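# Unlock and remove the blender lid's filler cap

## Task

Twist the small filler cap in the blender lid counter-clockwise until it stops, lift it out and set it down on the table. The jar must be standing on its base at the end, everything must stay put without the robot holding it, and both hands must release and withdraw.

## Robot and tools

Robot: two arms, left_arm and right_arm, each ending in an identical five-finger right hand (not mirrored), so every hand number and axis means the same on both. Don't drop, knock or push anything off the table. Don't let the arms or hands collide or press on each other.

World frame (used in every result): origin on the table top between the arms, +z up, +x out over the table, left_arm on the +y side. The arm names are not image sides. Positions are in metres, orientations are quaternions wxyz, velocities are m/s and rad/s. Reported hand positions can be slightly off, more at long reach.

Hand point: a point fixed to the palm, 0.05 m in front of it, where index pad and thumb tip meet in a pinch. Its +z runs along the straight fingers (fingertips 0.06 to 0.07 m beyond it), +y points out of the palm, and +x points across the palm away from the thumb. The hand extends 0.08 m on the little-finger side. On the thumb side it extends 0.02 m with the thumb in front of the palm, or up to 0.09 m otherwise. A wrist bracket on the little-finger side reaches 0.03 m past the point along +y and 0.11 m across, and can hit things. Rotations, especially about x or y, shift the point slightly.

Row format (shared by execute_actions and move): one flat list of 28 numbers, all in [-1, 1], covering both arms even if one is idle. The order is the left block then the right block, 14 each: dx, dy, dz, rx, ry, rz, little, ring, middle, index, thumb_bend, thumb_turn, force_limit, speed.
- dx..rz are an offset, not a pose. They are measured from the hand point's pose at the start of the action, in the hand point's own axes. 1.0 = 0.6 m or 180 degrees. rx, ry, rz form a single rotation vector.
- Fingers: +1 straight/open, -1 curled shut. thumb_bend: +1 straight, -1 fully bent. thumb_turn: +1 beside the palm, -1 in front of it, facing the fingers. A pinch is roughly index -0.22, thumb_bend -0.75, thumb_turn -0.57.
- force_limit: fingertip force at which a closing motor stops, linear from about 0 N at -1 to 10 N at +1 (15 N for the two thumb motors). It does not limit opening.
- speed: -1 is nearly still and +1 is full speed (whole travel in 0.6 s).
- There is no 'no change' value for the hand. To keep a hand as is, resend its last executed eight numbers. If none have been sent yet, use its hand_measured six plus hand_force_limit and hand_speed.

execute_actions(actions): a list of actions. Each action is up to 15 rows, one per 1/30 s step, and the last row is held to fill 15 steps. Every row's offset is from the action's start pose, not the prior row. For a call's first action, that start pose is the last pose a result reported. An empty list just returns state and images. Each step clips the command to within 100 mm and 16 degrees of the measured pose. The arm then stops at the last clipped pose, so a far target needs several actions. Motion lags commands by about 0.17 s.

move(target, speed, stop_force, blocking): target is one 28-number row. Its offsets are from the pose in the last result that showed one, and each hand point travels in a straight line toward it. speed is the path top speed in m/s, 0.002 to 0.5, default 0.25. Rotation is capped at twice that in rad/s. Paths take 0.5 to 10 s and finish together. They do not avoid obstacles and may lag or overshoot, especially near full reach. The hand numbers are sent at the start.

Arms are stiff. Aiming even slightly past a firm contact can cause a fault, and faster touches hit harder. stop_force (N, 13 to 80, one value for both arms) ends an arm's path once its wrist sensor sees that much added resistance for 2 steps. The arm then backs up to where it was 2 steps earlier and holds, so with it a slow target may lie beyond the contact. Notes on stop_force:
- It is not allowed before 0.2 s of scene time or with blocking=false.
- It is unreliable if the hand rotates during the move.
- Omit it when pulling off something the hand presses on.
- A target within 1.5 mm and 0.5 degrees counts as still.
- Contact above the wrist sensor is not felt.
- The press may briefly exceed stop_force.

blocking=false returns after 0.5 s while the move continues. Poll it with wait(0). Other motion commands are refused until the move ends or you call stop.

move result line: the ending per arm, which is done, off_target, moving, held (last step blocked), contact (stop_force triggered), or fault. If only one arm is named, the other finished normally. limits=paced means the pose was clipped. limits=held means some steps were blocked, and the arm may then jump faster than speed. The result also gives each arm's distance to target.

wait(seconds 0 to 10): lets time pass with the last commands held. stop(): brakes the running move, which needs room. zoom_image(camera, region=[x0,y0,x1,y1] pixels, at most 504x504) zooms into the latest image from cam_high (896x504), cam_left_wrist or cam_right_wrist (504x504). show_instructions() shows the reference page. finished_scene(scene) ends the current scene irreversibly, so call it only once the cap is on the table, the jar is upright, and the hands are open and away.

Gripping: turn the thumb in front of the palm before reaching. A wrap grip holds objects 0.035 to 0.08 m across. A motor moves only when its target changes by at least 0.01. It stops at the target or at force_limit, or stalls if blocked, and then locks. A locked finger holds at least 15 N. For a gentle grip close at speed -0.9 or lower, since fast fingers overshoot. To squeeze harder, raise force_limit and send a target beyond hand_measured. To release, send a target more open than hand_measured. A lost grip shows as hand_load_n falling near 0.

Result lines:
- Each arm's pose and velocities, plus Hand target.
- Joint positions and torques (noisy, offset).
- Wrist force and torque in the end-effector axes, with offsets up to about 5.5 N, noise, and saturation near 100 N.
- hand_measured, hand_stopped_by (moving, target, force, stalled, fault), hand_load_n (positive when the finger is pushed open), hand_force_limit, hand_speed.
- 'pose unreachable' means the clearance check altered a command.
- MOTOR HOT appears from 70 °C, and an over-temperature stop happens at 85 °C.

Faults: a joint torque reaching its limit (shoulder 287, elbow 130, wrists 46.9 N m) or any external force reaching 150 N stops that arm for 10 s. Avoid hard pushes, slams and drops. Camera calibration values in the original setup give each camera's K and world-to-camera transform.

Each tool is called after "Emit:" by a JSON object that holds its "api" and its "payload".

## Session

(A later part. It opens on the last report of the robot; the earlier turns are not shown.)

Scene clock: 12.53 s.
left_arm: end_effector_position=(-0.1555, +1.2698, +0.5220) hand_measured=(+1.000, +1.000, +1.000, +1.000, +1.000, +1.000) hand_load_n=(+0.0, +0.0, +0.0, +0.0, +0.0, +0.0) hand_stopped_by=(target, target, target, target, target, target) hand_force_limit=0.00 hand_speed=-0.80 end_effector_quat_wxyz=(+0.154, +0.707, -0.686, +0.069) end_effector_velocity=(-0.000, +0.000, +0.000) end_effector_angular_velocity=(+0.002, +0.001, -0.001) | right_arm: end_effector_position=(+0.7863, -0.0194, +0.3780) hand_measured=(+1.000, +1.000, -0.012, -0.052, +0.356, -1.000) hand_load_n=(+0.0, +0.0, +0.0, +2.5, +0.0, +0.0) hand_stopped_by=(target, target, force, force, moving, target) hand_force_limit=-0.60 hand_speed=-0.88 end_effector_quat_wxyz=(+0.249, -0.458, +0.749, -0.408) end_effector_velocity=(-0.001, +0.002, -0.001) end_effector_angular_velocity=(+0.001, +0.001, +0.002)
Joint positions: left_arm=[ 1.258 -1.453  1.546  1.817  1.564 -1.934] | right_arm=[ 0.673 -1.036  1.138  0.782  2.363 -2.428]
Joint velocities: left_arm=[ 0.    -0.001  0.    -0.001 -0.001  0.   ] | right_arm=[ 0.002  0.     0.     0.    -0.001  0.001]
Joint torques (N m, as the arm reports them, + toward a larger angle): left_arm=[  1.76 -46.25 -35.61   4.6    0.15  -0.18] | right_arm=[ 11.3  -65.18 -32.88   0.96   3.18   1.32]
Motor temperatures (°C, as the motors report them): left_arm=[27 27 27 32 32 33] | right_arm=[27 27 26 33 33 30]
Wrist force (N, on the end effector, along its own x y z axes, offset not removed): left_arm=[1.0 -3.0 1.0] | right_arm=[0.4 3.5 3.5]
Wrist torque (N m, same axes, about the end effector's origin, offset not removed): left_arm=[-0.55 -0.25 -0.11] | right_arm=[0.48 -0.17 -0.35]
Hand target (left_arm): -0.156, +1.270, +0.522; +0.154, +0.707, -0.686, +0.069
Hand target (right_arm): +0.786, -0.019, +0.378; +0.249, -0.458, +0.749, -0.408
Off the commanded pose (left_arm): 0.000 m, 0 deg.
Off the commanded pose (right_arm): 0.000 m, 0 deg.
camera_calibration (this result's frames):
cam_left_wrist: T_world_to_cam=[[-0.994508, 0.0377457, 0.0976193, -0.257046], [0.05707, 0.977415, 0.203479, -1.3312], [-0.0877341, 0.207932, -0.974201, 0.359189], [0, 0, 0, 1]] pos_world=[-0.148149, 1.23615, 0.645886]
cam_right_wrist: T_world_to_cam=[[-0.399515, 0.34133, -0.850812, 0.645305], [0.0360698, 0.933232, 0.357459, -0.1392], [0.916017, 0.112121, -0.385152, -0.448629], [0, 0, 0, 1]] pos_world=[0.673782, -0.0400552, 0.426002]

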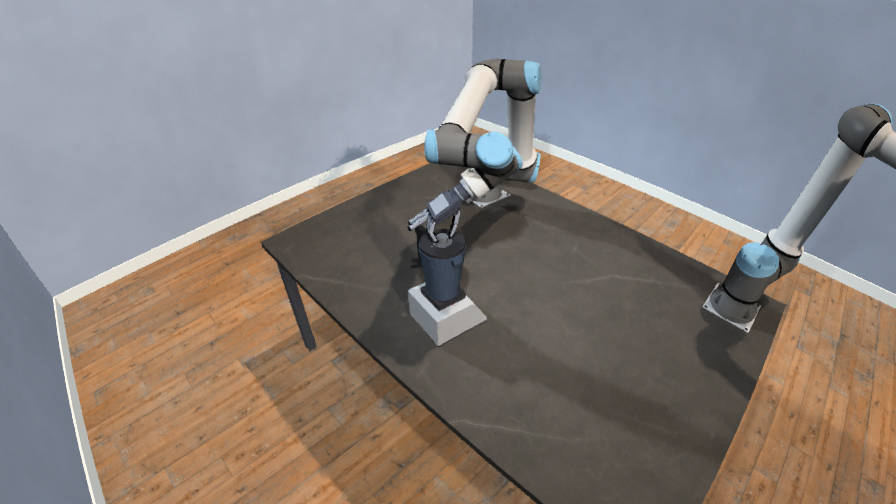

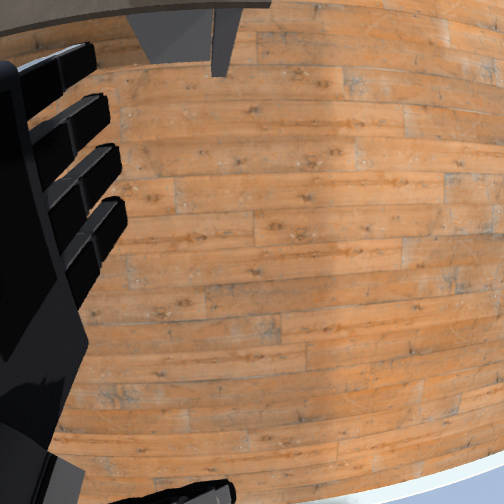

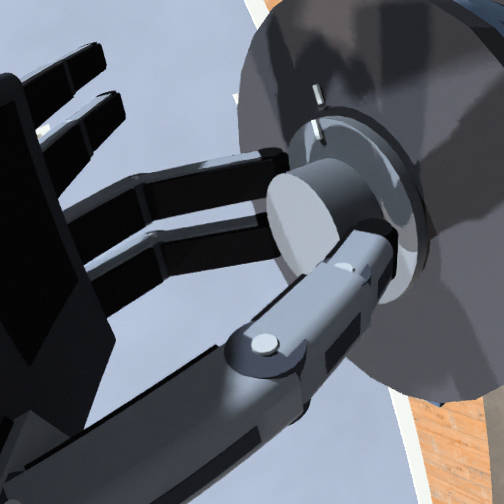

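Emit:
{"api": "execute_actions", "payload": {"actions": []}}

Scene clock: 12.60 s.
left_arm: end_effector_position=(-0.1555, +1.2698, +0.5220) hand_measured=(+1.000, +1.000, +1.000, +1.000, +1.000, +1.000) hand_load_n=(+0.0, +0.0, +0.0, +0.0, +0.0, +0.0) hand_stopped_by=(target, target, target, target, target, target) hand_force_limit=0.00 hand_speed=-0.80 end_effector_quat_wxyz=(+0.154, +0.707, -0.686, +0.069) end_effector_velocity=(+0.000, -0.000, +0.000) end_effector_angular_velocity=(+0.001, -0.001, -0.000) | right_arm: end_effector_position=(+0.7863, -0.0194, +0.3780) hand_measured=(+1.000, +1.000, -0.012, -0.052, +0.348, -1.000) hand_load_n=(+0.0, +0.0, +0.0, +2.0, +0.0, +0.0) hand_stopped_by=(target, target, force, force, moving, target) hand_force_limit=-0.60 hand_speed=-0.88 end_effector_quat_wxyz=(+0.249, -0.458, +0.749, -0.408) end_effector_velocity=(-0.001, +0.000, -0.001) end_effector_angular_velocity=(-0.000, +0.003, +0.002)
Joint positions: left_arm=[ 1.258 -1.453  1.546  1.817  1.564 -1.934] | right_arm=[ 0.673 -1.036  1.138  0.782  2.363 -2.428]
Joint velocities: left_arm=[ 0. -0. -0. -0.  0.  0.] | right_arm=[-0.     0.     0.001  0.001 -0.002 -0.001]
Joint torques (N m, as the arm reports them, + toward a larger angle): left_arm=[  0.65 -48.12 -35.38   4.76  -0.14  -0.06] | right_arm=[ 10.07 -64.96 -33.     1.06   3.39   1.62]
Motor temperatures (°C, as the motors report them): left_arm=[27 27 27 32 32 33] | right_arm=[27 27 26 33 33 30]
Wrist force (N, on the end effector, along its own x y z axes, offset not removed): left_arm=[1.1 -3.8 1.1] | right_arm=[0.9 2.3 3.7]
Wrist torque (N m, same axes, about the end effector's origin, offset not removed): left_arm=[-0.70 -0.20 -0.16] | right_arm=[0.26 -0.18 -0.35]
Hand target (left_arm): -0.156, +1.270, +0.522; +0.154, +0.707, -0.686, +0.069
Hand target (right_arm): +0.786, -0.019, +0.378; +0.249, -0.458, +0.749, -0.408
Off the commanded pose (left_arm): 0.000 m, 0 deg.
Off the commanded pose (right_arm): 0.000 m, 0 deg.
camera_calibration (this result's frames):
cam_left_wrist: T_world_to_cam=[[-0.994508, 0.0377458, 0.0976193, -0.257046], [0.0570702, 0.977415, 0.203479, -1.3312], [-0.087734, 0.207932, -0.974201, 0.359189], [0, 0, 0, 1]] pos_world=[-0.148149, 1.23615, 0.645886]
cam_right_wrist: T_world_to_cam=[[-0.399515, 0.34133, -0.850812, 0.645305], [0.0360697, 0.933232, 0.357459, -0.1392], [0.916017, 0.112121, -0.385152, -0.448629], [0, 0, 0, 1]] pos_world=[0.673782, -0.0400551, 0.426002]

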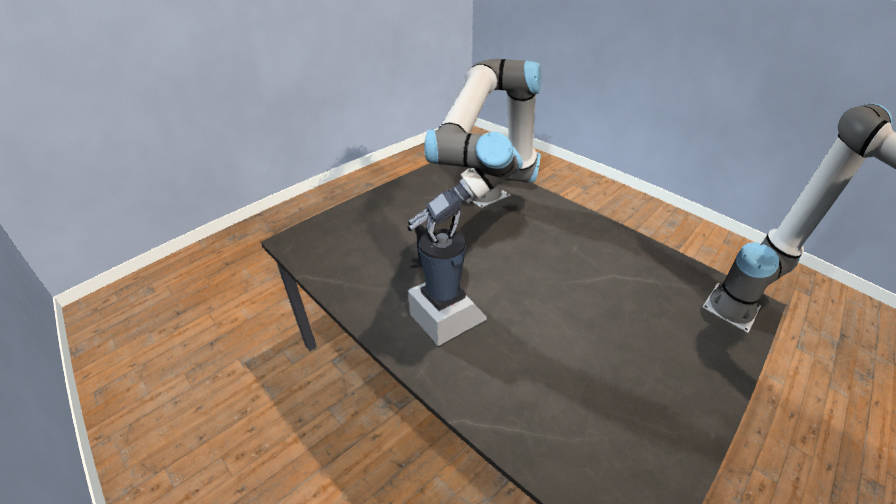

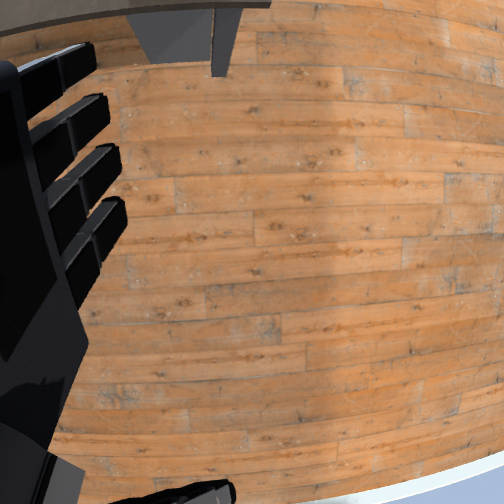

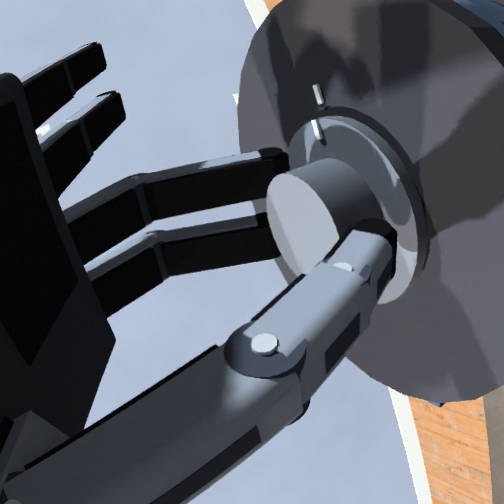

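Emit:
{"api": "wait", "payload": {"seconds": 0.5}}

Scene clock: 13.23 s.
left_arm: end_effector_position=(-0.1555, +1.2698, +0.5220) hand_measured=(+1.000, +1.000, +1.000, +1.000, +1.000, +1.000) hand_load_n=(+0.0, +0.0, +0.0, +0.0, +0.0, +0.0) hand_stopped_by=(target, target, target, target, target, target) hand_force_limit=0.00 hand_speed=-0.80 end_effector_quat_wxyz=(+0.154, +0.707, -0.686, +0.069) end_effector_velocity=(-0.000, -0.000, +0.000) end_effector_angular_velocity=(-0.000, +0.001, -0.000) | right_arm: end_effector_position=(+0.7863, -0.0194, +0.3780) hand_measured=(+1.000, +1.000, -0.012, -0.052, +0.316, -1.000) hand_load_n=(+0.0, +0.0, +0.5, +3.5, +3.0, +0.5) hand_stopped_by=(target, target, force, force, force, target) hand_force_limit=-0.60 hand_speed=-0.88 end_effector_quat_wxyz=(+0.249, -0.458, +0.749, -0.408) end_effector_velocity=(+0.000, +0.000, +0.001) end_effector_angular_velocity=(+0.000, -0.002, -0.001)
Joint positions: left_arm=[ 1.258 -1.453  1.546  1.817  1.564 -1.934] | right_arm=[ 0.673 -1.036  1.138  0.782  2.363 -2.428]
Joint velocities: left_arm=[ 0.    -0.    -0.     0.001 -0.001 -0.   ] | right_arm=[ 0.001 -0.    -0.001  0.     0.001  0.001]
Joint torques (N m, as the arm reports them, + toward a larger angle): left_arm=[  1.63 -48.3  -36.25   4.74  -0.17  -0.42] | right_arm=[ 10.89 -68.8  -32.87   2.36   2.67   1.62]
Motor temperatures (°C, as the motors report them): left_arm=[27 27 27 32 32 33] | right_arm=[27 27 26 33 33 30]
Wrist force (N, on the end effector, along its own x y z axes, offset not removed): left_arm=[0.9 -4.2 1.3] | right_arm=[-0.5 4.3 5.0]
Wrist torque (N m, same axes, about the end effector's origin, offset not removed): left_arm=[-0.81 -0.20 -0.21] | right_arm=[0.38 -0.13 -0.42]
Hand target (left_arm): -0.156, +1.270, +0.522; +0.154, +0.707, -0.686, +0.069
Hand target (right_arm): +0.786, -0.019, +0.378; +0.249, -0.458, +0.749, -0.408
Off the commanded pose (left_arm): 0.000 m, 0 deg.
Off the commanded pose (right_arm): 0.000 m, 0 deg.
wait: 0.50 s; at rest by 0.27 s
camera_calibration (this result's frames):
cam_left_wrist: T_world_to_cam=[[-0.994508, 0.0377455, 0.0976193, -0.257046], [0.0570698, 0.977415, 0.203479, -1.3312], [-0.0877341, 0.207932, -0.974201, 0.359189], [0, 0, 0, 1]] pos_world=[-0.148149, 1.23615, 0.645886]
cam_right_wrist: T_world_to_cam=[[-0.399515, 0.34133, -0.850812, 0.645305], [0.0360697, 0.933232, 0.357458, -0.1392], [0.916017, 0.112121, -0.385152, -0.448629], [0, 0, 0, 1]] pos_world=[0.673782, -0.0400551, 0.426002]

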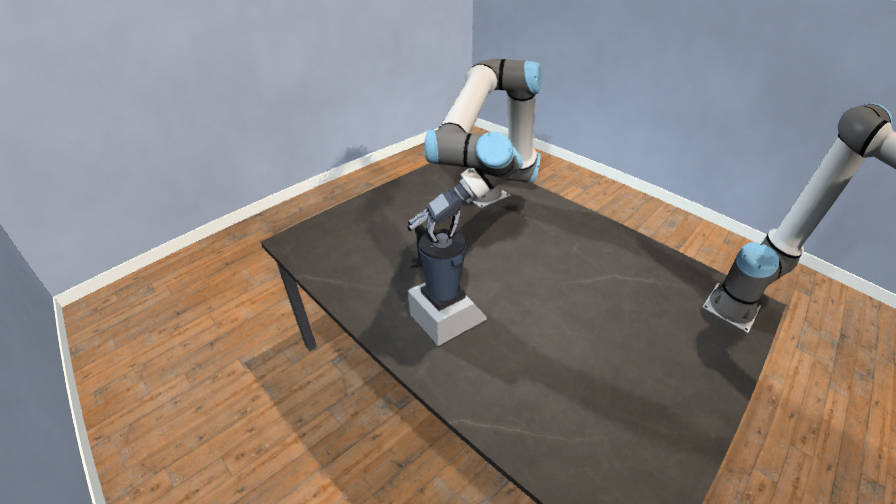

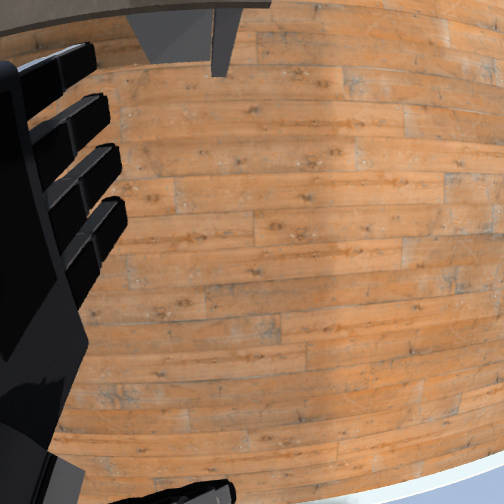

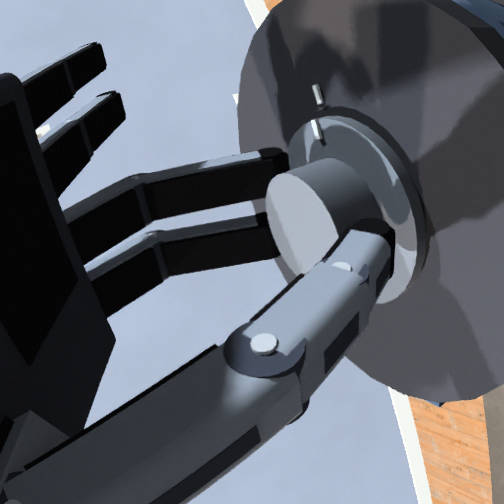

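Emit:
{"api": "execute_actions", "payload": {"actions": [[[0,0,0,0,0,0,1,1,1,1,1,1,0,-0.8, 0,0,0,0,0,0,1,1,-0.4,-0.4,-0.1,-1,0.3,-0.9]]]}}

Scene clock: 13.83 s.
left_arm: end_effector_position=(-0.1555, +1.2698, +0.5220) hand_measured=(+1.000, +1.000, +1.000, +1.000, +1.000, +1.000) hand_load_n=(+0.0, +0.0, +0.0, +0.0, +0.0, +0.0) hand_stopped_by=(target, target, target, target, target, target) hand_force_limit=0.00 hand_speed=-0.80 end_effector_quat_wxyz=(+0.154, +0.707, -0.686, +0.069) end_effector_velocity=(+0.000, -0.000, +0.000) end_effector_angular_velocity=(+0.000, +0.000, +0.001) | right_arm: end_effector_position=(+0.7863, -0.0194, +0.3780) hand_measured=(+1.000, +1.000, -0.036, -0.072, +0.302, -1.000) hand_load_n=(+0.0, +0.0, +6.5, +7.0, +9.0, -0.5) hand_stopped_by=(target, target, force, force, force, target) hand_force_limit=0.30 hand_speed=-0.90 end_effector_quat_wxyz=(+0.249, -0.458, +0.749, -0.408) end_effector_velocity=(+0.001, -0.001, +0.001) end_effector_angular_velocity=(+0.002, -0.002, -0.002)
Joint positions: left_arm=[ 1.258 -1.453  1.546  1.817  1.564 -1.934] | right_arm=[ 0.673 -1.036  1.138  0.782  2.363 -2.428]
Joint velocities: left_arm=[-0.    -0.    -0.    -0.     0.    -0.001] | right_arm=[-0.001 -0.    -0.002  0.     0.     0.001]
Joint torques (N m, as the arm reports them, + toward a larger angle): left_arm=[  2.29 -47.74 -35.73   4.83  -0.21  -0.1 ] | right_arm=[ 10.1  -68.24 -33.19   2.55   2.48   1.64]
Motor temperatures (°C, as the motors report them): left_arm=[27 27 27 32 32 33] | right_arm=[27 27 26 33 33 30]
Wrist force (N, on the end effector, along its own x y z axes, offset not removed): left_arm=[-0.3 -3.7 0.9] | right_arm=[0.9 1.9 4.8]
Wrist torque (N m, same axes, about the end effector's origin, offset not removed): left_arm=[-0.72 0.02 -0.13] | right_arm=[0.14 -0.14 -0.42]
Hand target (left_arm): -0.156, +1.270, +0.522; +0.154, +0.707, -0.686, +0.069
Hand target (right_arm): +0.786, -0.019, +0.378; +0.249, -0.458, +0.749, -0.408
Off the commanded pose (left_arm): 0.000 m, 0 deg.
Off the commanded pose (right_arm): 0.000 m, 0 deg.
camera_calibration (this result's frames):
cam_left_wrist: T_world_to_cam=[[-0.994508, 0.0377454, 0.0976193, -0.257045], [0.0570698, 0.977415, 0.203479, -1.3312], [-0.0877342, 0.207932, -0.974201, 0.359189], [0, 0, 0, 1]] pos_world=[-0.148149, 1.23615, 0.645886]
cam_right_wrist: T_world_to_cam=[[-0.399514, 0.34133, -0.850812, 0.645305], [0.0360699, 0.933232, 0.357458, -0.1392], [0.916017, 0.112121, -0.385152, -0.448629], [0, 0, 0, 1]] pos_world=[0.673782, -0.0400552, 0.426002]

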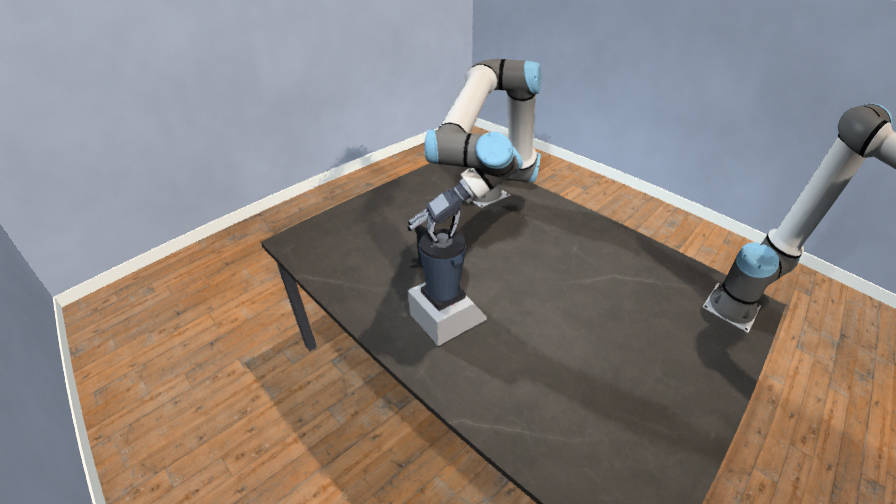

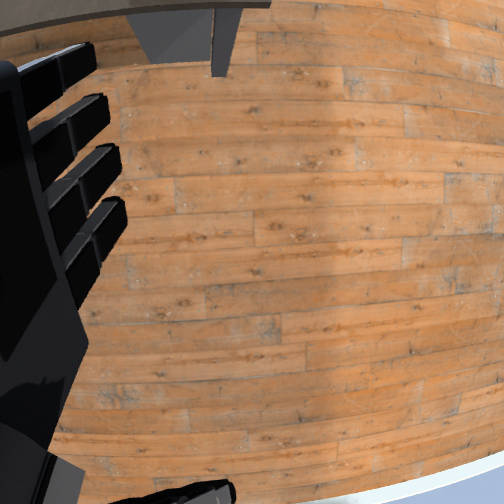

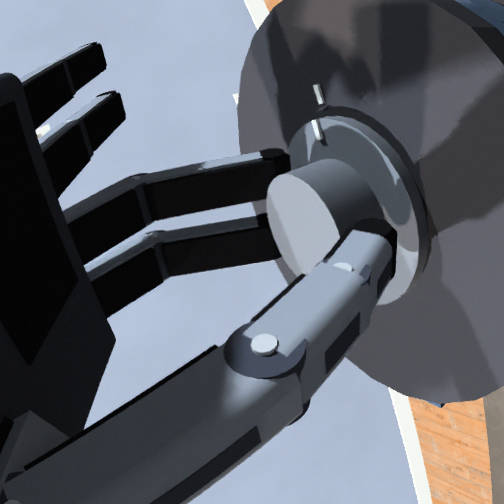

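Emit:
{"api": "move", "payload": {"target": [0,0,0,0,0,0,1,1,1,1,1,1,0,-0.8, -0.00552,0.00581,-0.00986,0,-0.14910,-0.09682,1,1,-0.4,-0.4,-0.1,-1,0.3,-0.9], "speed": 0.16}}

Scene clock: 19.97 s.
left_arm: end_effector_position=(-0.1555, +1.2698, +0.5220) hand_measured=(+1.000, +1.000, +1.000, +1.000, +1.000, +1.000) hand_load_n=(+0.0, +0.0, +0.0, +0.0, +0.0, +0.0) hand_stopped_by=(target, target, target, target, target, target) hand_force_limit=0.00 hand_speed=-0.80 end_effector_quat_wxyz=(+0.154, +0.707, -0.686, +0.069) end_effector_velocity=(+0.000, -0.001, +0.000) end_effector_angular_velocity=(-0.000, -0.001, +0.001) | right_arm: end_effector_position=(+0.7818, -0.0133, +0.3780) hand_measured=(+1.000, +1.000, -0.036, -0.072, +0.302, -1.000) hand_load_n=(+0.0, +0.0, +5.0, +7.0, +10.0, +5.5) hand_stopped_by=(target, target, force, force, force, target) hand_force_limit=0.30 hand_speed=-0.90 end_effector_quat_wxyz=(-0.351, +0.647, -0.595, +0.324) end_effector_velocity=(+0.000, -0.000, -0.000) end_effector_angular_velocity=(+0.001, -0.001, +0.015)
Joint positions: left_arm=[ 1.258 -1.453  1.546  1.817  1.564 -1.934] | right_arm=[ 0.56  -1.209  1.352  0.459  1.858 -2.952]
Joint velocities: left_arm=[ 0.    -0.001  0.     0.001  0.001 -0.   ] | right_arm=[-0.005 -0.003  0.004 -0.006 -0.017 -0.011]
Joint torques (N m, as the arm reports them, + toward a larger angle): left_arm=[  0.67 -45.75 -35.71   4.95  -0.32  -0.52] | right_arm=[-16.9  -89.94 -31.84  -0.64  -2.    -2.3 ]
Motor temperatures (°C, as the motors report them): left_arm=[27 27 27 32 32 33] | right_arm=[27 27 26 33 33 30]
Wrist force (N, on the end effector, along its own x y z axes, offset not removed): left_arm=[0.8 -3.0 0.5] | right_arm=[-0.2 2.2 4.6]
Wrist torque (N m, same axes, about the end effector's origin, offset not removed): left_arm=[-0.59 -0.16 -0.15] | right_arm=[0.26 -0.15 -0.28]
Hand target (left_arm): -0.156, +1.270, +0.522; +0.154, +0.707, -0.686, +0.069
Hand target (right_arm): +0.782, -0.013, +0.378; -0.351, +0.647, -0.594, +0.324
Off the commanded pose (left_arm): 0.000 m, 0 deg.
Off the commanded pose (right_arm): 0.000 m, 0 deg.
move: done
camera_calibration (this result's frames):
cam_left_wrist: T_world_to_cam=[[-0.994508, 0.0377454, 0.0976195, -0.257046], [0.0570699, 0.977415, 0.203479, -1.3312], [-0.0877343, 0.207932, -0.974201, 0.359189], [0, 0, 0, 1]] pos_world=[-0.148149, 1.23615, 0.645886]
cam_right_wrist: T_world_to_cam=[[-0.519755, 0.0781549, -0.850733, 0.731935], [-0.461945, 0.811965, 0.356818, 0.243242], [0.718653, 0.57845, -0.38592, -0.284318], [0, 0, 0, 1]] pos_world=[0.697117, -0.0902448, 0.426164]

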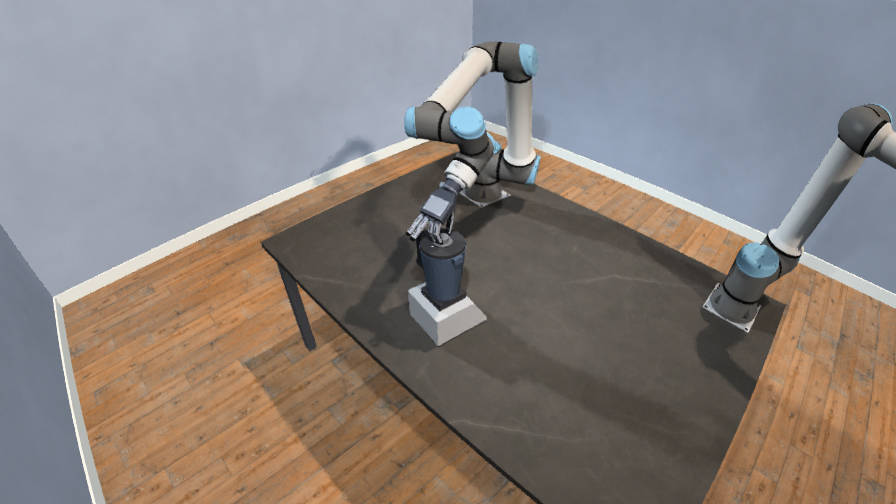

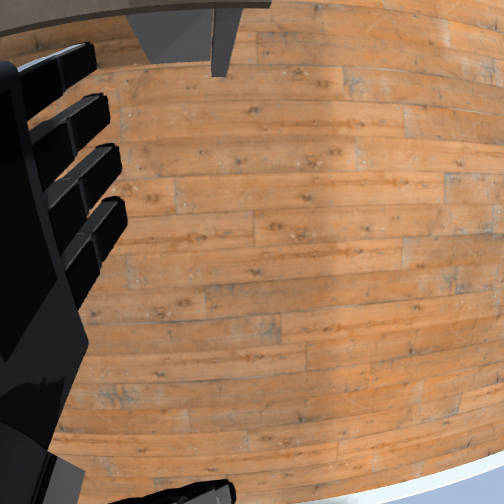

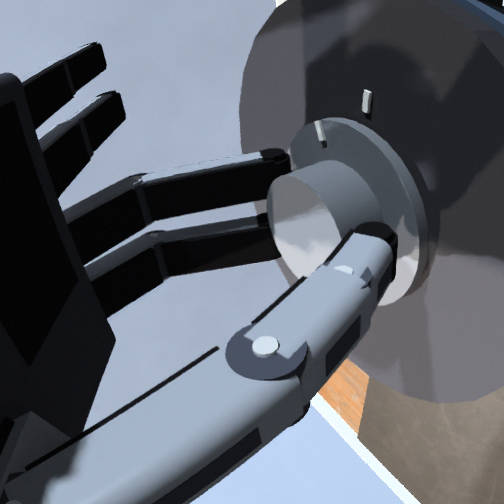

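Emit:
{"api": "move", "payload": {"target": [0,0,0,0,0,0,1,1,1,1,1,1,0,-0.8, -0.00552,0.00581,-0.00986,0,-0.14910,-0.09682,1,1,-0.4,-0.4,-0.1,-1,0.3,-0.9], "speed": 0.18}}

Scene clock: 22.27 s.
left_arm: end_effector_position=(-0.1555, +1.2698, +0.5220) hand_measured=(+1.000, +1.000, +1.000, +1.000, +1.000, +1.000) hand_load_n=(+0.0, +0.0, +0.0, +0.0, +0.0, +0.0) hand_stopped_by=(target, target, target, target, target, target) hand_force_limit=0.00 hand_speed=-0.80 end_effector_quat_wxyz=(+0.154, +0.707, -0.686, +0.069) end_effector_velocity=(-0.000, +0.000, +0.000) end_effector_angular_velocity=(+0.002, +0.000, +0.001) | right_arm: end_effector_position=(+0.7748, -0.0105, +0.3782) hand_measured=(+1.000, +1.000, -0.036, -0.072, +0.302, -1.000) hand_load_n=(+0.0, +0.0, +5.5, +6.0, +10.0, +5.0) hand_stopped_by=(target, target, force, force, force, target) hand_force_limit=0.30 hand_speed=-0.90 end_effector_quat_wxyz=(-0.426, +0.785, -0.394, +0.216) end_effector_velocity=(+0.000, -0.000, -0.001) end_effector_angular_velocity=(-0.002, +0.001, +0.012)
Joint positions: left_arm=[ 1.258 -1.453  1.546  1.817  1.564 -1.934] | right_arm=[ 0.419 -1.23   1.38   0.454  1.276 -3.343]
Joint velocities: left_arm=[-0.    -0.001 -0.    -0.001 -0.    -0.001] | right_arm=[-0.003  0.002 -0.002  0.004 -0.012 -0.011]
Joint torques (N m, as the arm reports them, + toward a larger angle): left_arm=[  2.37 -47.26 -35.42   4.86   0.02  -0.41] | right_arm=[-15.63 -50.4  -46.86   3.39  -2.98  -2.3 ]
Motor temperatures (°C, as the motors report them): left_arm=[27 27 27 32 32 33] | right_arm=[27 27 26 33 33 30]
Wrist force (N, on the end effector, along its own x y z axes, offset not removed): left_arm=[0.6 -3.1 2.7] | right_arm=[-0.4 2.6 4.1]
Wrist torque (N m, same axes, about the end effector's origin, offset not removed): left_arm=[-0.68 -0.26 -0.16] | right_arm=[0.28 0.03 -0.33]
Hand target (left_arm): -0.156, +1.270, +0.522; +0.154, +0.707, -0.686, +0.069
Hand target (right_arm): +0.775, -0.010, +0.378; -0.426, +0.786, -0.393, +0.215
Off the commanded pose (left_arm): 0.000 m, 0 deg.
Off the commanded pose (right_arm): 0.000 m, 0 deg.
move: done
camera_calibration (this result's frames):
cam_left_wrist: T_world_to_cam=[[-0.994508, 0.0377455, 0.0976194, -0.257046], [0.0570699, 0.977415, 0.203479, -1.3312], [-0.0877342, 0.207932, -0.974201, 0.359189], [0, 0, 0, 1]] pos_world=[-0.148149, 1.23615, 0.645886]
cam_right_wrist: T_world_to_cam=[[-0.482556, -0.209, -0.850564, 0.696381], [-0.821236, 0.445563, 0.356434, 0.512288], [0.304485, 0.870513, -0.386647, 0.0433606], [0, 0, 0, 1]] pos_world=[0.743549, -0.120459, 0.426485]

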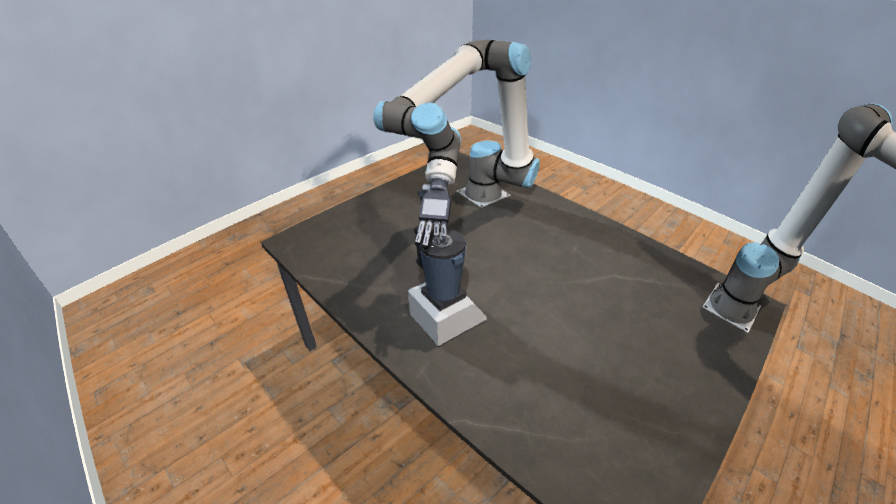

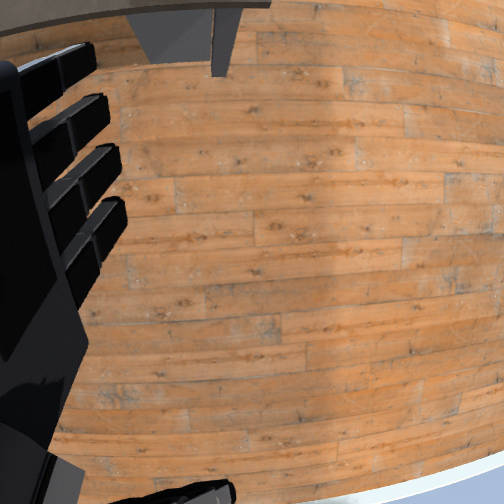

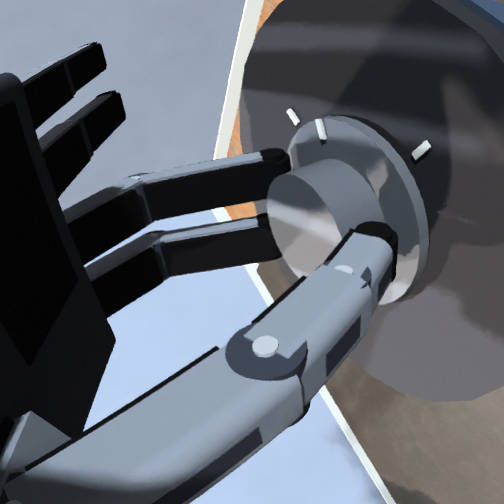

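Emit:
{"api": "move", "payload": {"target": [0,0,0,0,0,0,1,1,1,1,1,1,0,-0.8, -0.00552,0.00595,-0.00977,0,-0.14910,-0.09682,1,1,-0.4,-0.4,-0.1,-1,0.3,-0.9], "speed": 0.18}}

Emit:
{"api": "zoom_image", "payload": {"camera": "cam_right_wrist", "region": [240, 60, 480, 300]}}

Scene clock: 24.77 s.
left_arm: end_effector_position=(-0.1555, +1.2698, +0.5220) hand_measured=(+1.000, +1.000, +1.000, +1.000, +1.000, +1.000) hand_load_n=(+0.0, +0.0, +0.0, +0.0, +0.0, +0.0) hand_stopped_by=(target, target, target, target, target, target) hand_force_limit=0.00 hand_speed=-0.80 end_effector_quat_wxyz=(+0.154, +0.707, -0.686, +0.069) end_effector_velocity=(+0.000, +0.000, +0.000) end_effector_angular_velocity=(-0.000, -0.000, -0.001) | right_arm: end_effector_position=(+0.7674, -0.0117, +0.3785) hand_measured=(+1.000, +1.000, -0.036, -0.072, +0.302, -1.000) hand_load_n=(+0.0, +0.0, +5.5, +6.0, +10.0, +5.0) hand_stopped_by=(target, target, force, force, force, target) hand_force_limit=0.30 hand_speed=-0.90 end_effector_quat_wxyz=(-0.469, +0.863, -0.163, +0.090) end_effector_velocity=(-0.000, -0.001, -0.000) end_effector_angular_velocity=(-0.003, +0.003, +0.017)
Joint positions: left_arm=[ 1.258 -1.453  1.546  1.817  1.564 -1.934] | right_arm=[ 0.322 -1.091  1.22   0.752  0.782 -3.856]
Joint velocities: left_arm=[ 0.     0.    -0.     0.    -0.     0.001] | right_arm=[-0.002  0.008 -0.009  0.021 -0.011 -0.023]
Joint torques (N m, as the arm reports them, + toward a larger angle): left_arm=[  3.21 -47.13 -35.39   4.81   0.08  -0.32] | right_arm=[-16.78 -61.63 -45.29   4.64  -3.62  -2.6 ]
Motor temperatures (°C, as the motors report them): left_arm=[27 27 27 32 32 33] | right_arm=[27 27 26 33 33 30]
Wrist force (N, on the end effector, along its own x y z axes, offset not removed): left_arm=[-0.4 -4.7 2.7] | right_arm=[0.3 1.2 2.3]
Wrist torque (N m, same axes, about the end effector's origin, offset not removed): left_arm=[-1.00 -0.03 -0.31] | right_arm=[0.30 0.04 -0.35]
Hand target (left_arm): -0.156, +1.270, +0.522; +0.154, +0.707, -0.686, +0.069
Hand target (right_arm): +0.767, -0.012, +0.378; -0.469, +0.864, -0.162, +0.090
Off the commanded pose (left_arm): 0.000 m, 0 deg.
Off the commanded pose (right_arm): 0.000 m, 0 deg.
move: done
camera_calibration (this result's frames):
cam_left_wrist: T_world_to_cam=[[-0.994508, 0.0377456, 0.0976193, -0.257046], [0.05707, 0.977415, 0.203479, -1.3312], [-0.0877342, 0.207932, -0.974201, 0.359189], [0, 0, 0, 1]] pos_world=[-0.148149, 1.23615, 0.645886]
cam_right_wrist: T_world_to_cam=[[-0.298993, -0.433, -0.850361, 0.549215], [-0.932785, -0.0553494, 0.356158, 0.586527], [-0.201283, 0.899693, -0.387347, 0.435534], [0, 0, 0, 1]] pos_world=[0.798981, -0.121572, 0.426838]

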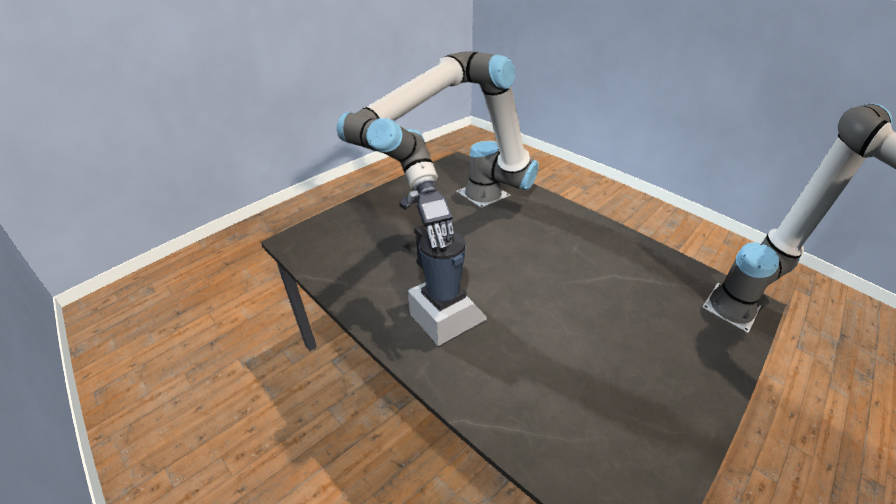

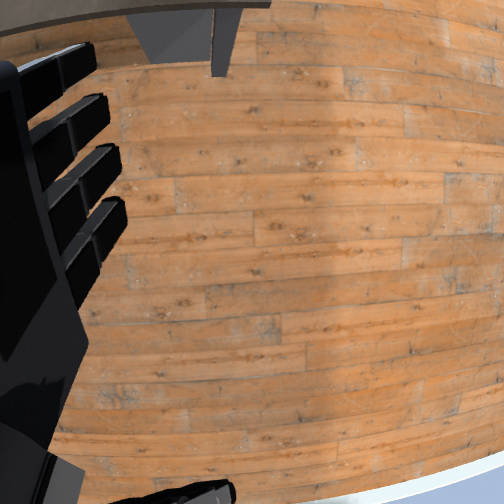

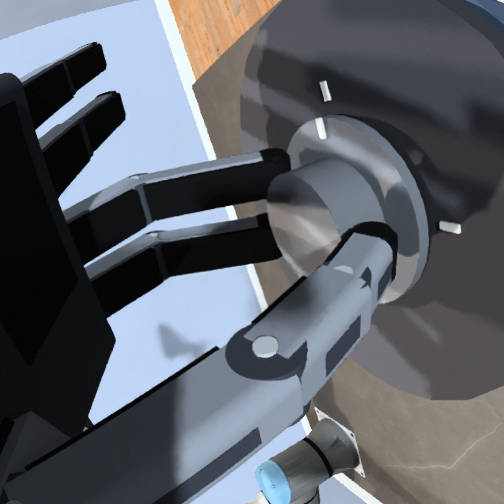

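Region (240, 60, 480, 300) of cam_right_wrist's 504x504 image, scaled by 2.100, with more detail than that image has.

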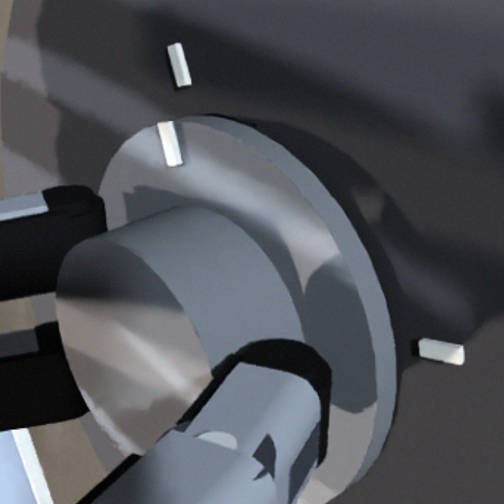

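Emit:
{"api": "move", "payload": {"target": [0,0,0,0,0,0,1,1,1,1,1,1,0,-0.8, 0,-0.00839,-0.00545,0,0.00233,0.00151,1,1,-0.4,-0.4,-0.1,-1,0.3,-0.9], "speed": 0.02, "stop_force": 13}}

Emit:
{"api": "zoom_image", "payload": {"camera": "cam_right_wrist", "region": [240, 60, 480, 300]}}

Scene clock: 26.57 s.
left_arm: end_effector_position=(-0.1555, +1.2698, +0.5220) hand_measured=(+1.000, +1.000, +1.000, +1.000, +1.000, +1.000) hand_load_n=(+0.0, +0.0, +0.0, +0.0, +0.0, +0.0) hand_stopped_by=(target, target, target, target, target, target) hand_force_limit=0.00 hand_speed=-0.80 end_effector_quat_wxyz=(+0.154, +0.707, -0.686, +0.069) end_effector_velocity=(-0.000, -0.000, +0.000) end_effector_angular_velocity=(-0.001, +0.001, -0.000) | right_arm: end_effector_position=(+0.7674, -0.0117, +0.3842) hand_measured=(+1.000, +1.000, -0.036, -0.072, +0.302, -1.000) hand_load_n=(+0.0, +0.0, +6.0, +5.0, +10.5, +1.0) hand_stopped_by=(target, target, force, force, force, target) hand_force_limit=0.30 hand_speed=-0.90 end_effector_quat_wxyz=(-0.468, +0.863, -0.166, +0.092) end_effector_velocity=(-0.001, +0.000, +0.001) end_effector_angular_velocity=(+0.001, +0.003, -0.003)
Joint positions: left_arm=[ 1.258 -1.453  1.546  1.817  1.564 -1.934] | right_arm=[ 0.323 -1.096  1.216  0.754  0.788 -3.846]
Joint velocities: left_arm=[-0.     0.     0.     0.001 -0.001 -0.   ] | right_arm=[ 0.001 -0.002  0.001 -0.     0.001  0.005]
Joint torques (N m, as the arm reports them, + toward a larger angle): left_arm=[  1.12 -47.37 -35.9    4.75  -0.13  -0.37] | right_arm=[  14.41 -102.75  -47.75    0.13    1.19    1.92]
Motor temperatures (°C, as the motors report them): left_arm=[27 27 27 32 32 33] | right_arm=[27 27 26 33 33 30]
Wrist force (N, on the end effector, along its own x y z axes, offset not removed): left_arm=[0.5 -4.9 1.5] | right_arm=[-0.6 6.1 4.6]
Wrist torque (N m, same axes, about the end effector's origin, offset not removed): left_arm=[-0.89 -0.14 -0.25] | right_arm=[0.22 0.02 -0.36]
Hand target (left_arm): -0.156, +1.270, +0.522; +0.154, +0.707, -0.686, +0.069
Hand target (right_arm): +0.767, -0.012, +0.385; -0.468, +0.863, -0.167, +0.092
Off the commanded pose (left_arm): 0.000 m, 0 deg.
Off the commanded pose (right_arm): 0.000 m, 0 deg.
move: done
camera_calibration (this result's frames):
cam_left_wrist: T_world_to_cam=[[-0.994508, 0.0377457, 0.0976193, -0.257046], [0.0570701, 0.977415, 0.203479, -1.3312], [-0.0877341, 0.207932, -0.974201, 0.359189], [0, 0, 0, 1]] pos_world=[-0.148149, 1.23615, 0.645886]
cam_right_wrist: T_world_to_cam=[[-0.302517, -0.430541, -0.850364, 0.55678], [-0.933204, -0.0477441, 0.35616, 0.584897], [-0.193941, 0.901307, -0.387339, 0.432132], [0, 0, 0, 1]] pos_world=[0.798071, -0.121842, 0.43253]

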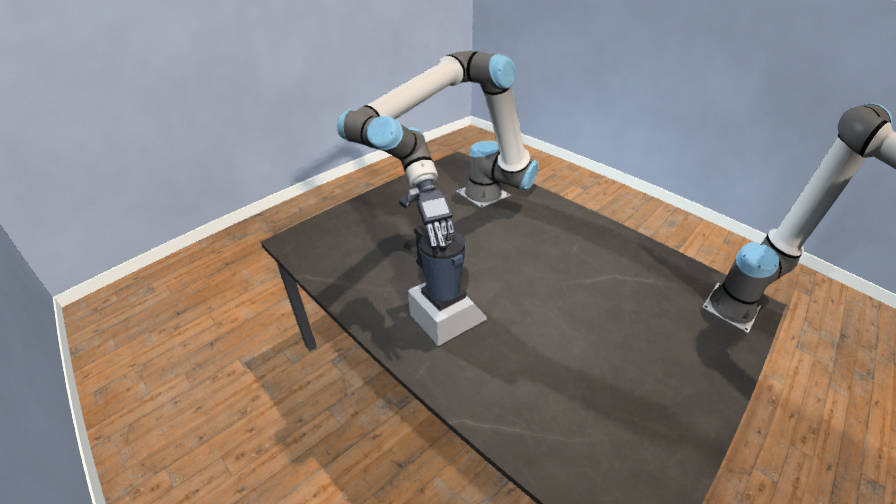

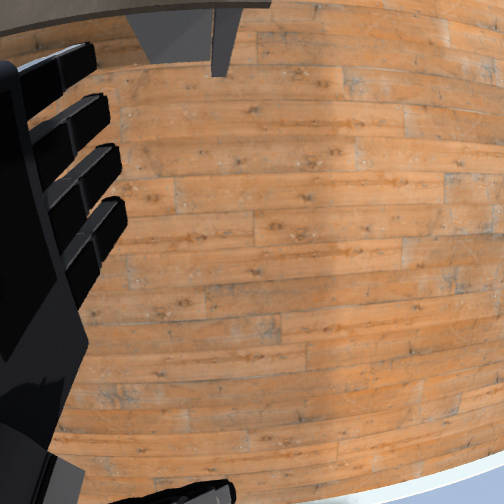

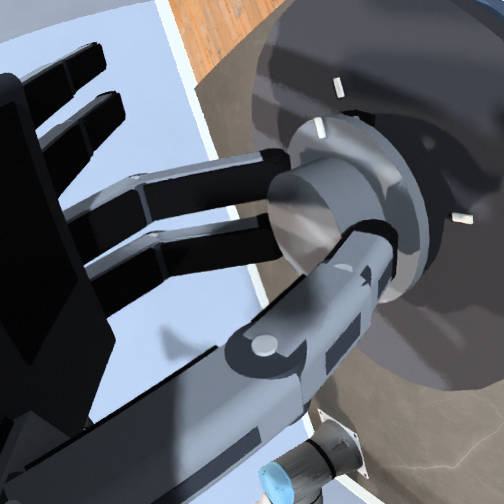

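Region (240, 60, 480, 300) of cam_right_wrist's 504x504 image, scaled by 2.100, with more detail than that image has.

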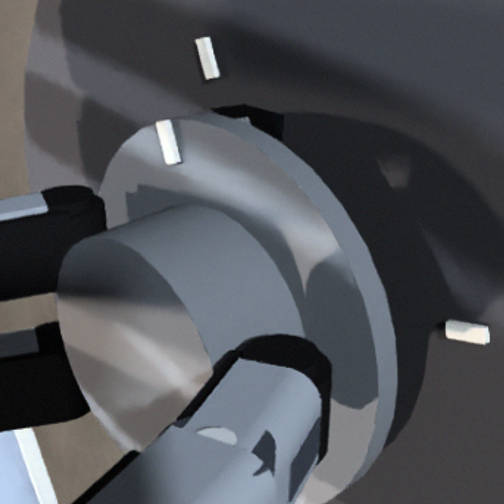

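Emit:
{"api": "move", "payload": {"target": [0,0,0,0,0,0,1,1,1,1,1,1,0,-0.8, 0,-0.0657,-0.04266,0,0,0,1,1,-0.4,-0.4,-0.1,-1,0.3,-0.9], "speed": 0.05, "stop_force": 13}}

Scene clock: 28.07 s.
left_arm: end_effector_position=(-0.1555, +1.2698, +0.5220) hand_measured=(+1.000, +1.000, +1.000, +1.000, +1.000, +1.000) hand_load_n=(+0.0, +0.0, +0.0, +0.0, +0.0, +0.0) hand_stopped_by=(target, target, target, target, target, target) hand_force_limit=0.00 hand_speed=-0.80 end_effector_quat_wxyz=(+0.154, +0.707, -0.686, +0.069) end_effector_velocity=(-0.000, -0.000, +0.000) end_effector_angular_velocity=(+0.001, +0.001, +0.001) | right_arm: end_effector_position=(+0.7672, -0.0118, +0.4309) hand_measured=(+1.000, +1.000, -0.036, -0.072, +0.304, -1.000) hand_load_n=(+0.0, +0.0, +6.0, +4.5, +10.5, +0.5) hand_stopped_by=(target, target, force, force, force, target) hand_force_limit=0.30 hand_speed=-0.90 end_effector_quat_wxyz=(-0.468, +0.863, -0.166, +0.092) end_effector_velocity=(+0.001, -0.001, +0.004) end_effector_angular_velocity=(+0.000, -0.000, -0.002)
Joint positions: left_arm=[ 1.258 -1.453  1.546  1.817  1.564 -1.934] | right_arm=[ 0.323 -1.103  1.145  0.833  0.788 -3.846]
Joint velocities: left_arm=[ 0.    -0.    -0.    -0.    -0.001 -0.001] | right_arm=[-0.001 -0.    -0.006  0.005  0.     0.001]
Joint torques (N m, as the arm reports them, + toward a larger angle): left_arm=[  1.12 -46.   -36.26   4.77   0.11  -0.47] | right_arm=[-17.19 -92.24 -46.85   4.56  -3.75  -2.39]
Motor temperatures (°C, as the motors report them): left_arm=[27 27 27 32 32 33] | right_arm=[27 27 26 33 34 30]
Wrist force (N, on the end effector, along its own x y z axes, offset not removed): left_arm=[-1.3 -5.3 2.7] | right_arm=[0.2 4.2 1.4]
Wrist torque (N m, same axes, about the end effector's origin, offset not removed): left_arm=[-1.05 0.09 -0.27] | right_arm=[0.44 -0.12 -0.36]
Hand target (left_arm): -0.156, +1.270, +0.522; +0.154, +0.707, -0.686, +0.069
Hand target (right_arm): +0.767, -0.012, +0.431; -0.468, +0.863, -0.166, +0.092
Off the commanded pose (left_arm): 0.000 m, 0 deg.
Off the commanded pose (right_arm): 0.000 m, 0 deg.
move: done
camera_calibration (this result's frames):
cam_left_wrist: T_world_to_cam=[[-0.994508, 0.0377458, 0.0976193, -0.257046], [0.0570702, 0.977415, 0.203479, -1.3312], [-0.0877341, 0.207932, -0.974201, 0.359189], [0, 0, 0, 1]] pos_world=[-0.148149, 1.23615, 0.645886]
cam_right_wrist: T_world_to_cam=[[-0.302481, -0.430505, -0.850394, 0.5964], [-0.933225, -0.0477336, 0.356108, 0.568173], [-0.193899, 0.901325, -0.38732, 0.450187], [0, 0, 0, 1]] pos_world=[0.797923, -0.121891, 0.479211]

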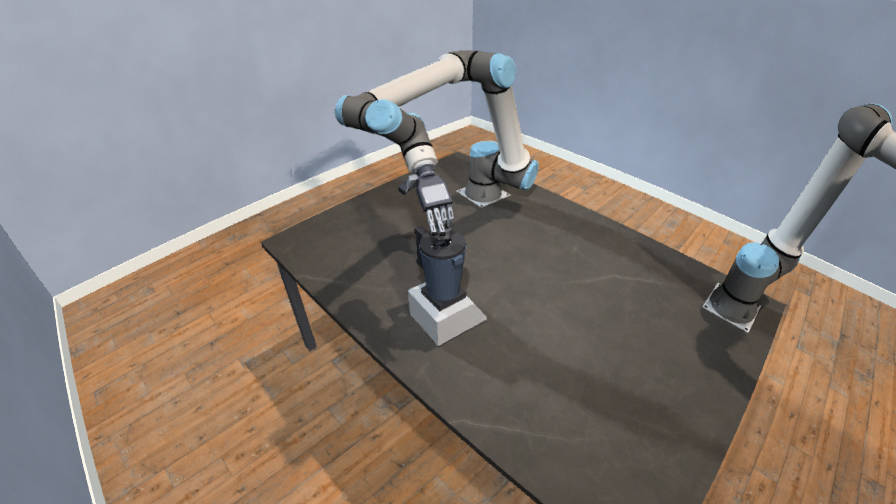

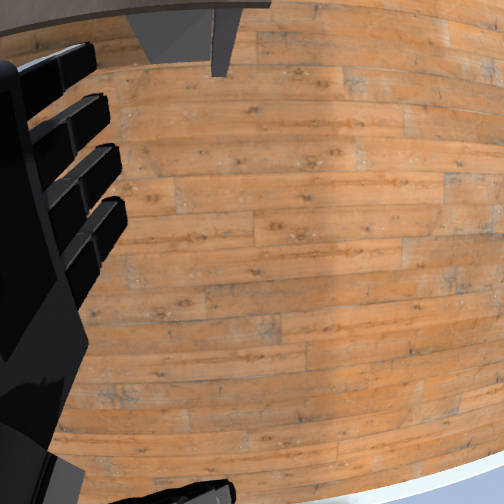

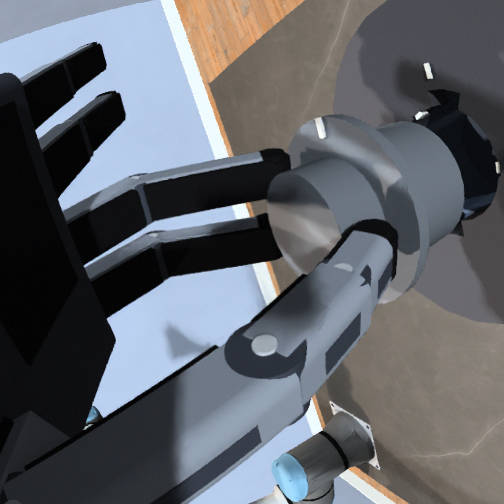

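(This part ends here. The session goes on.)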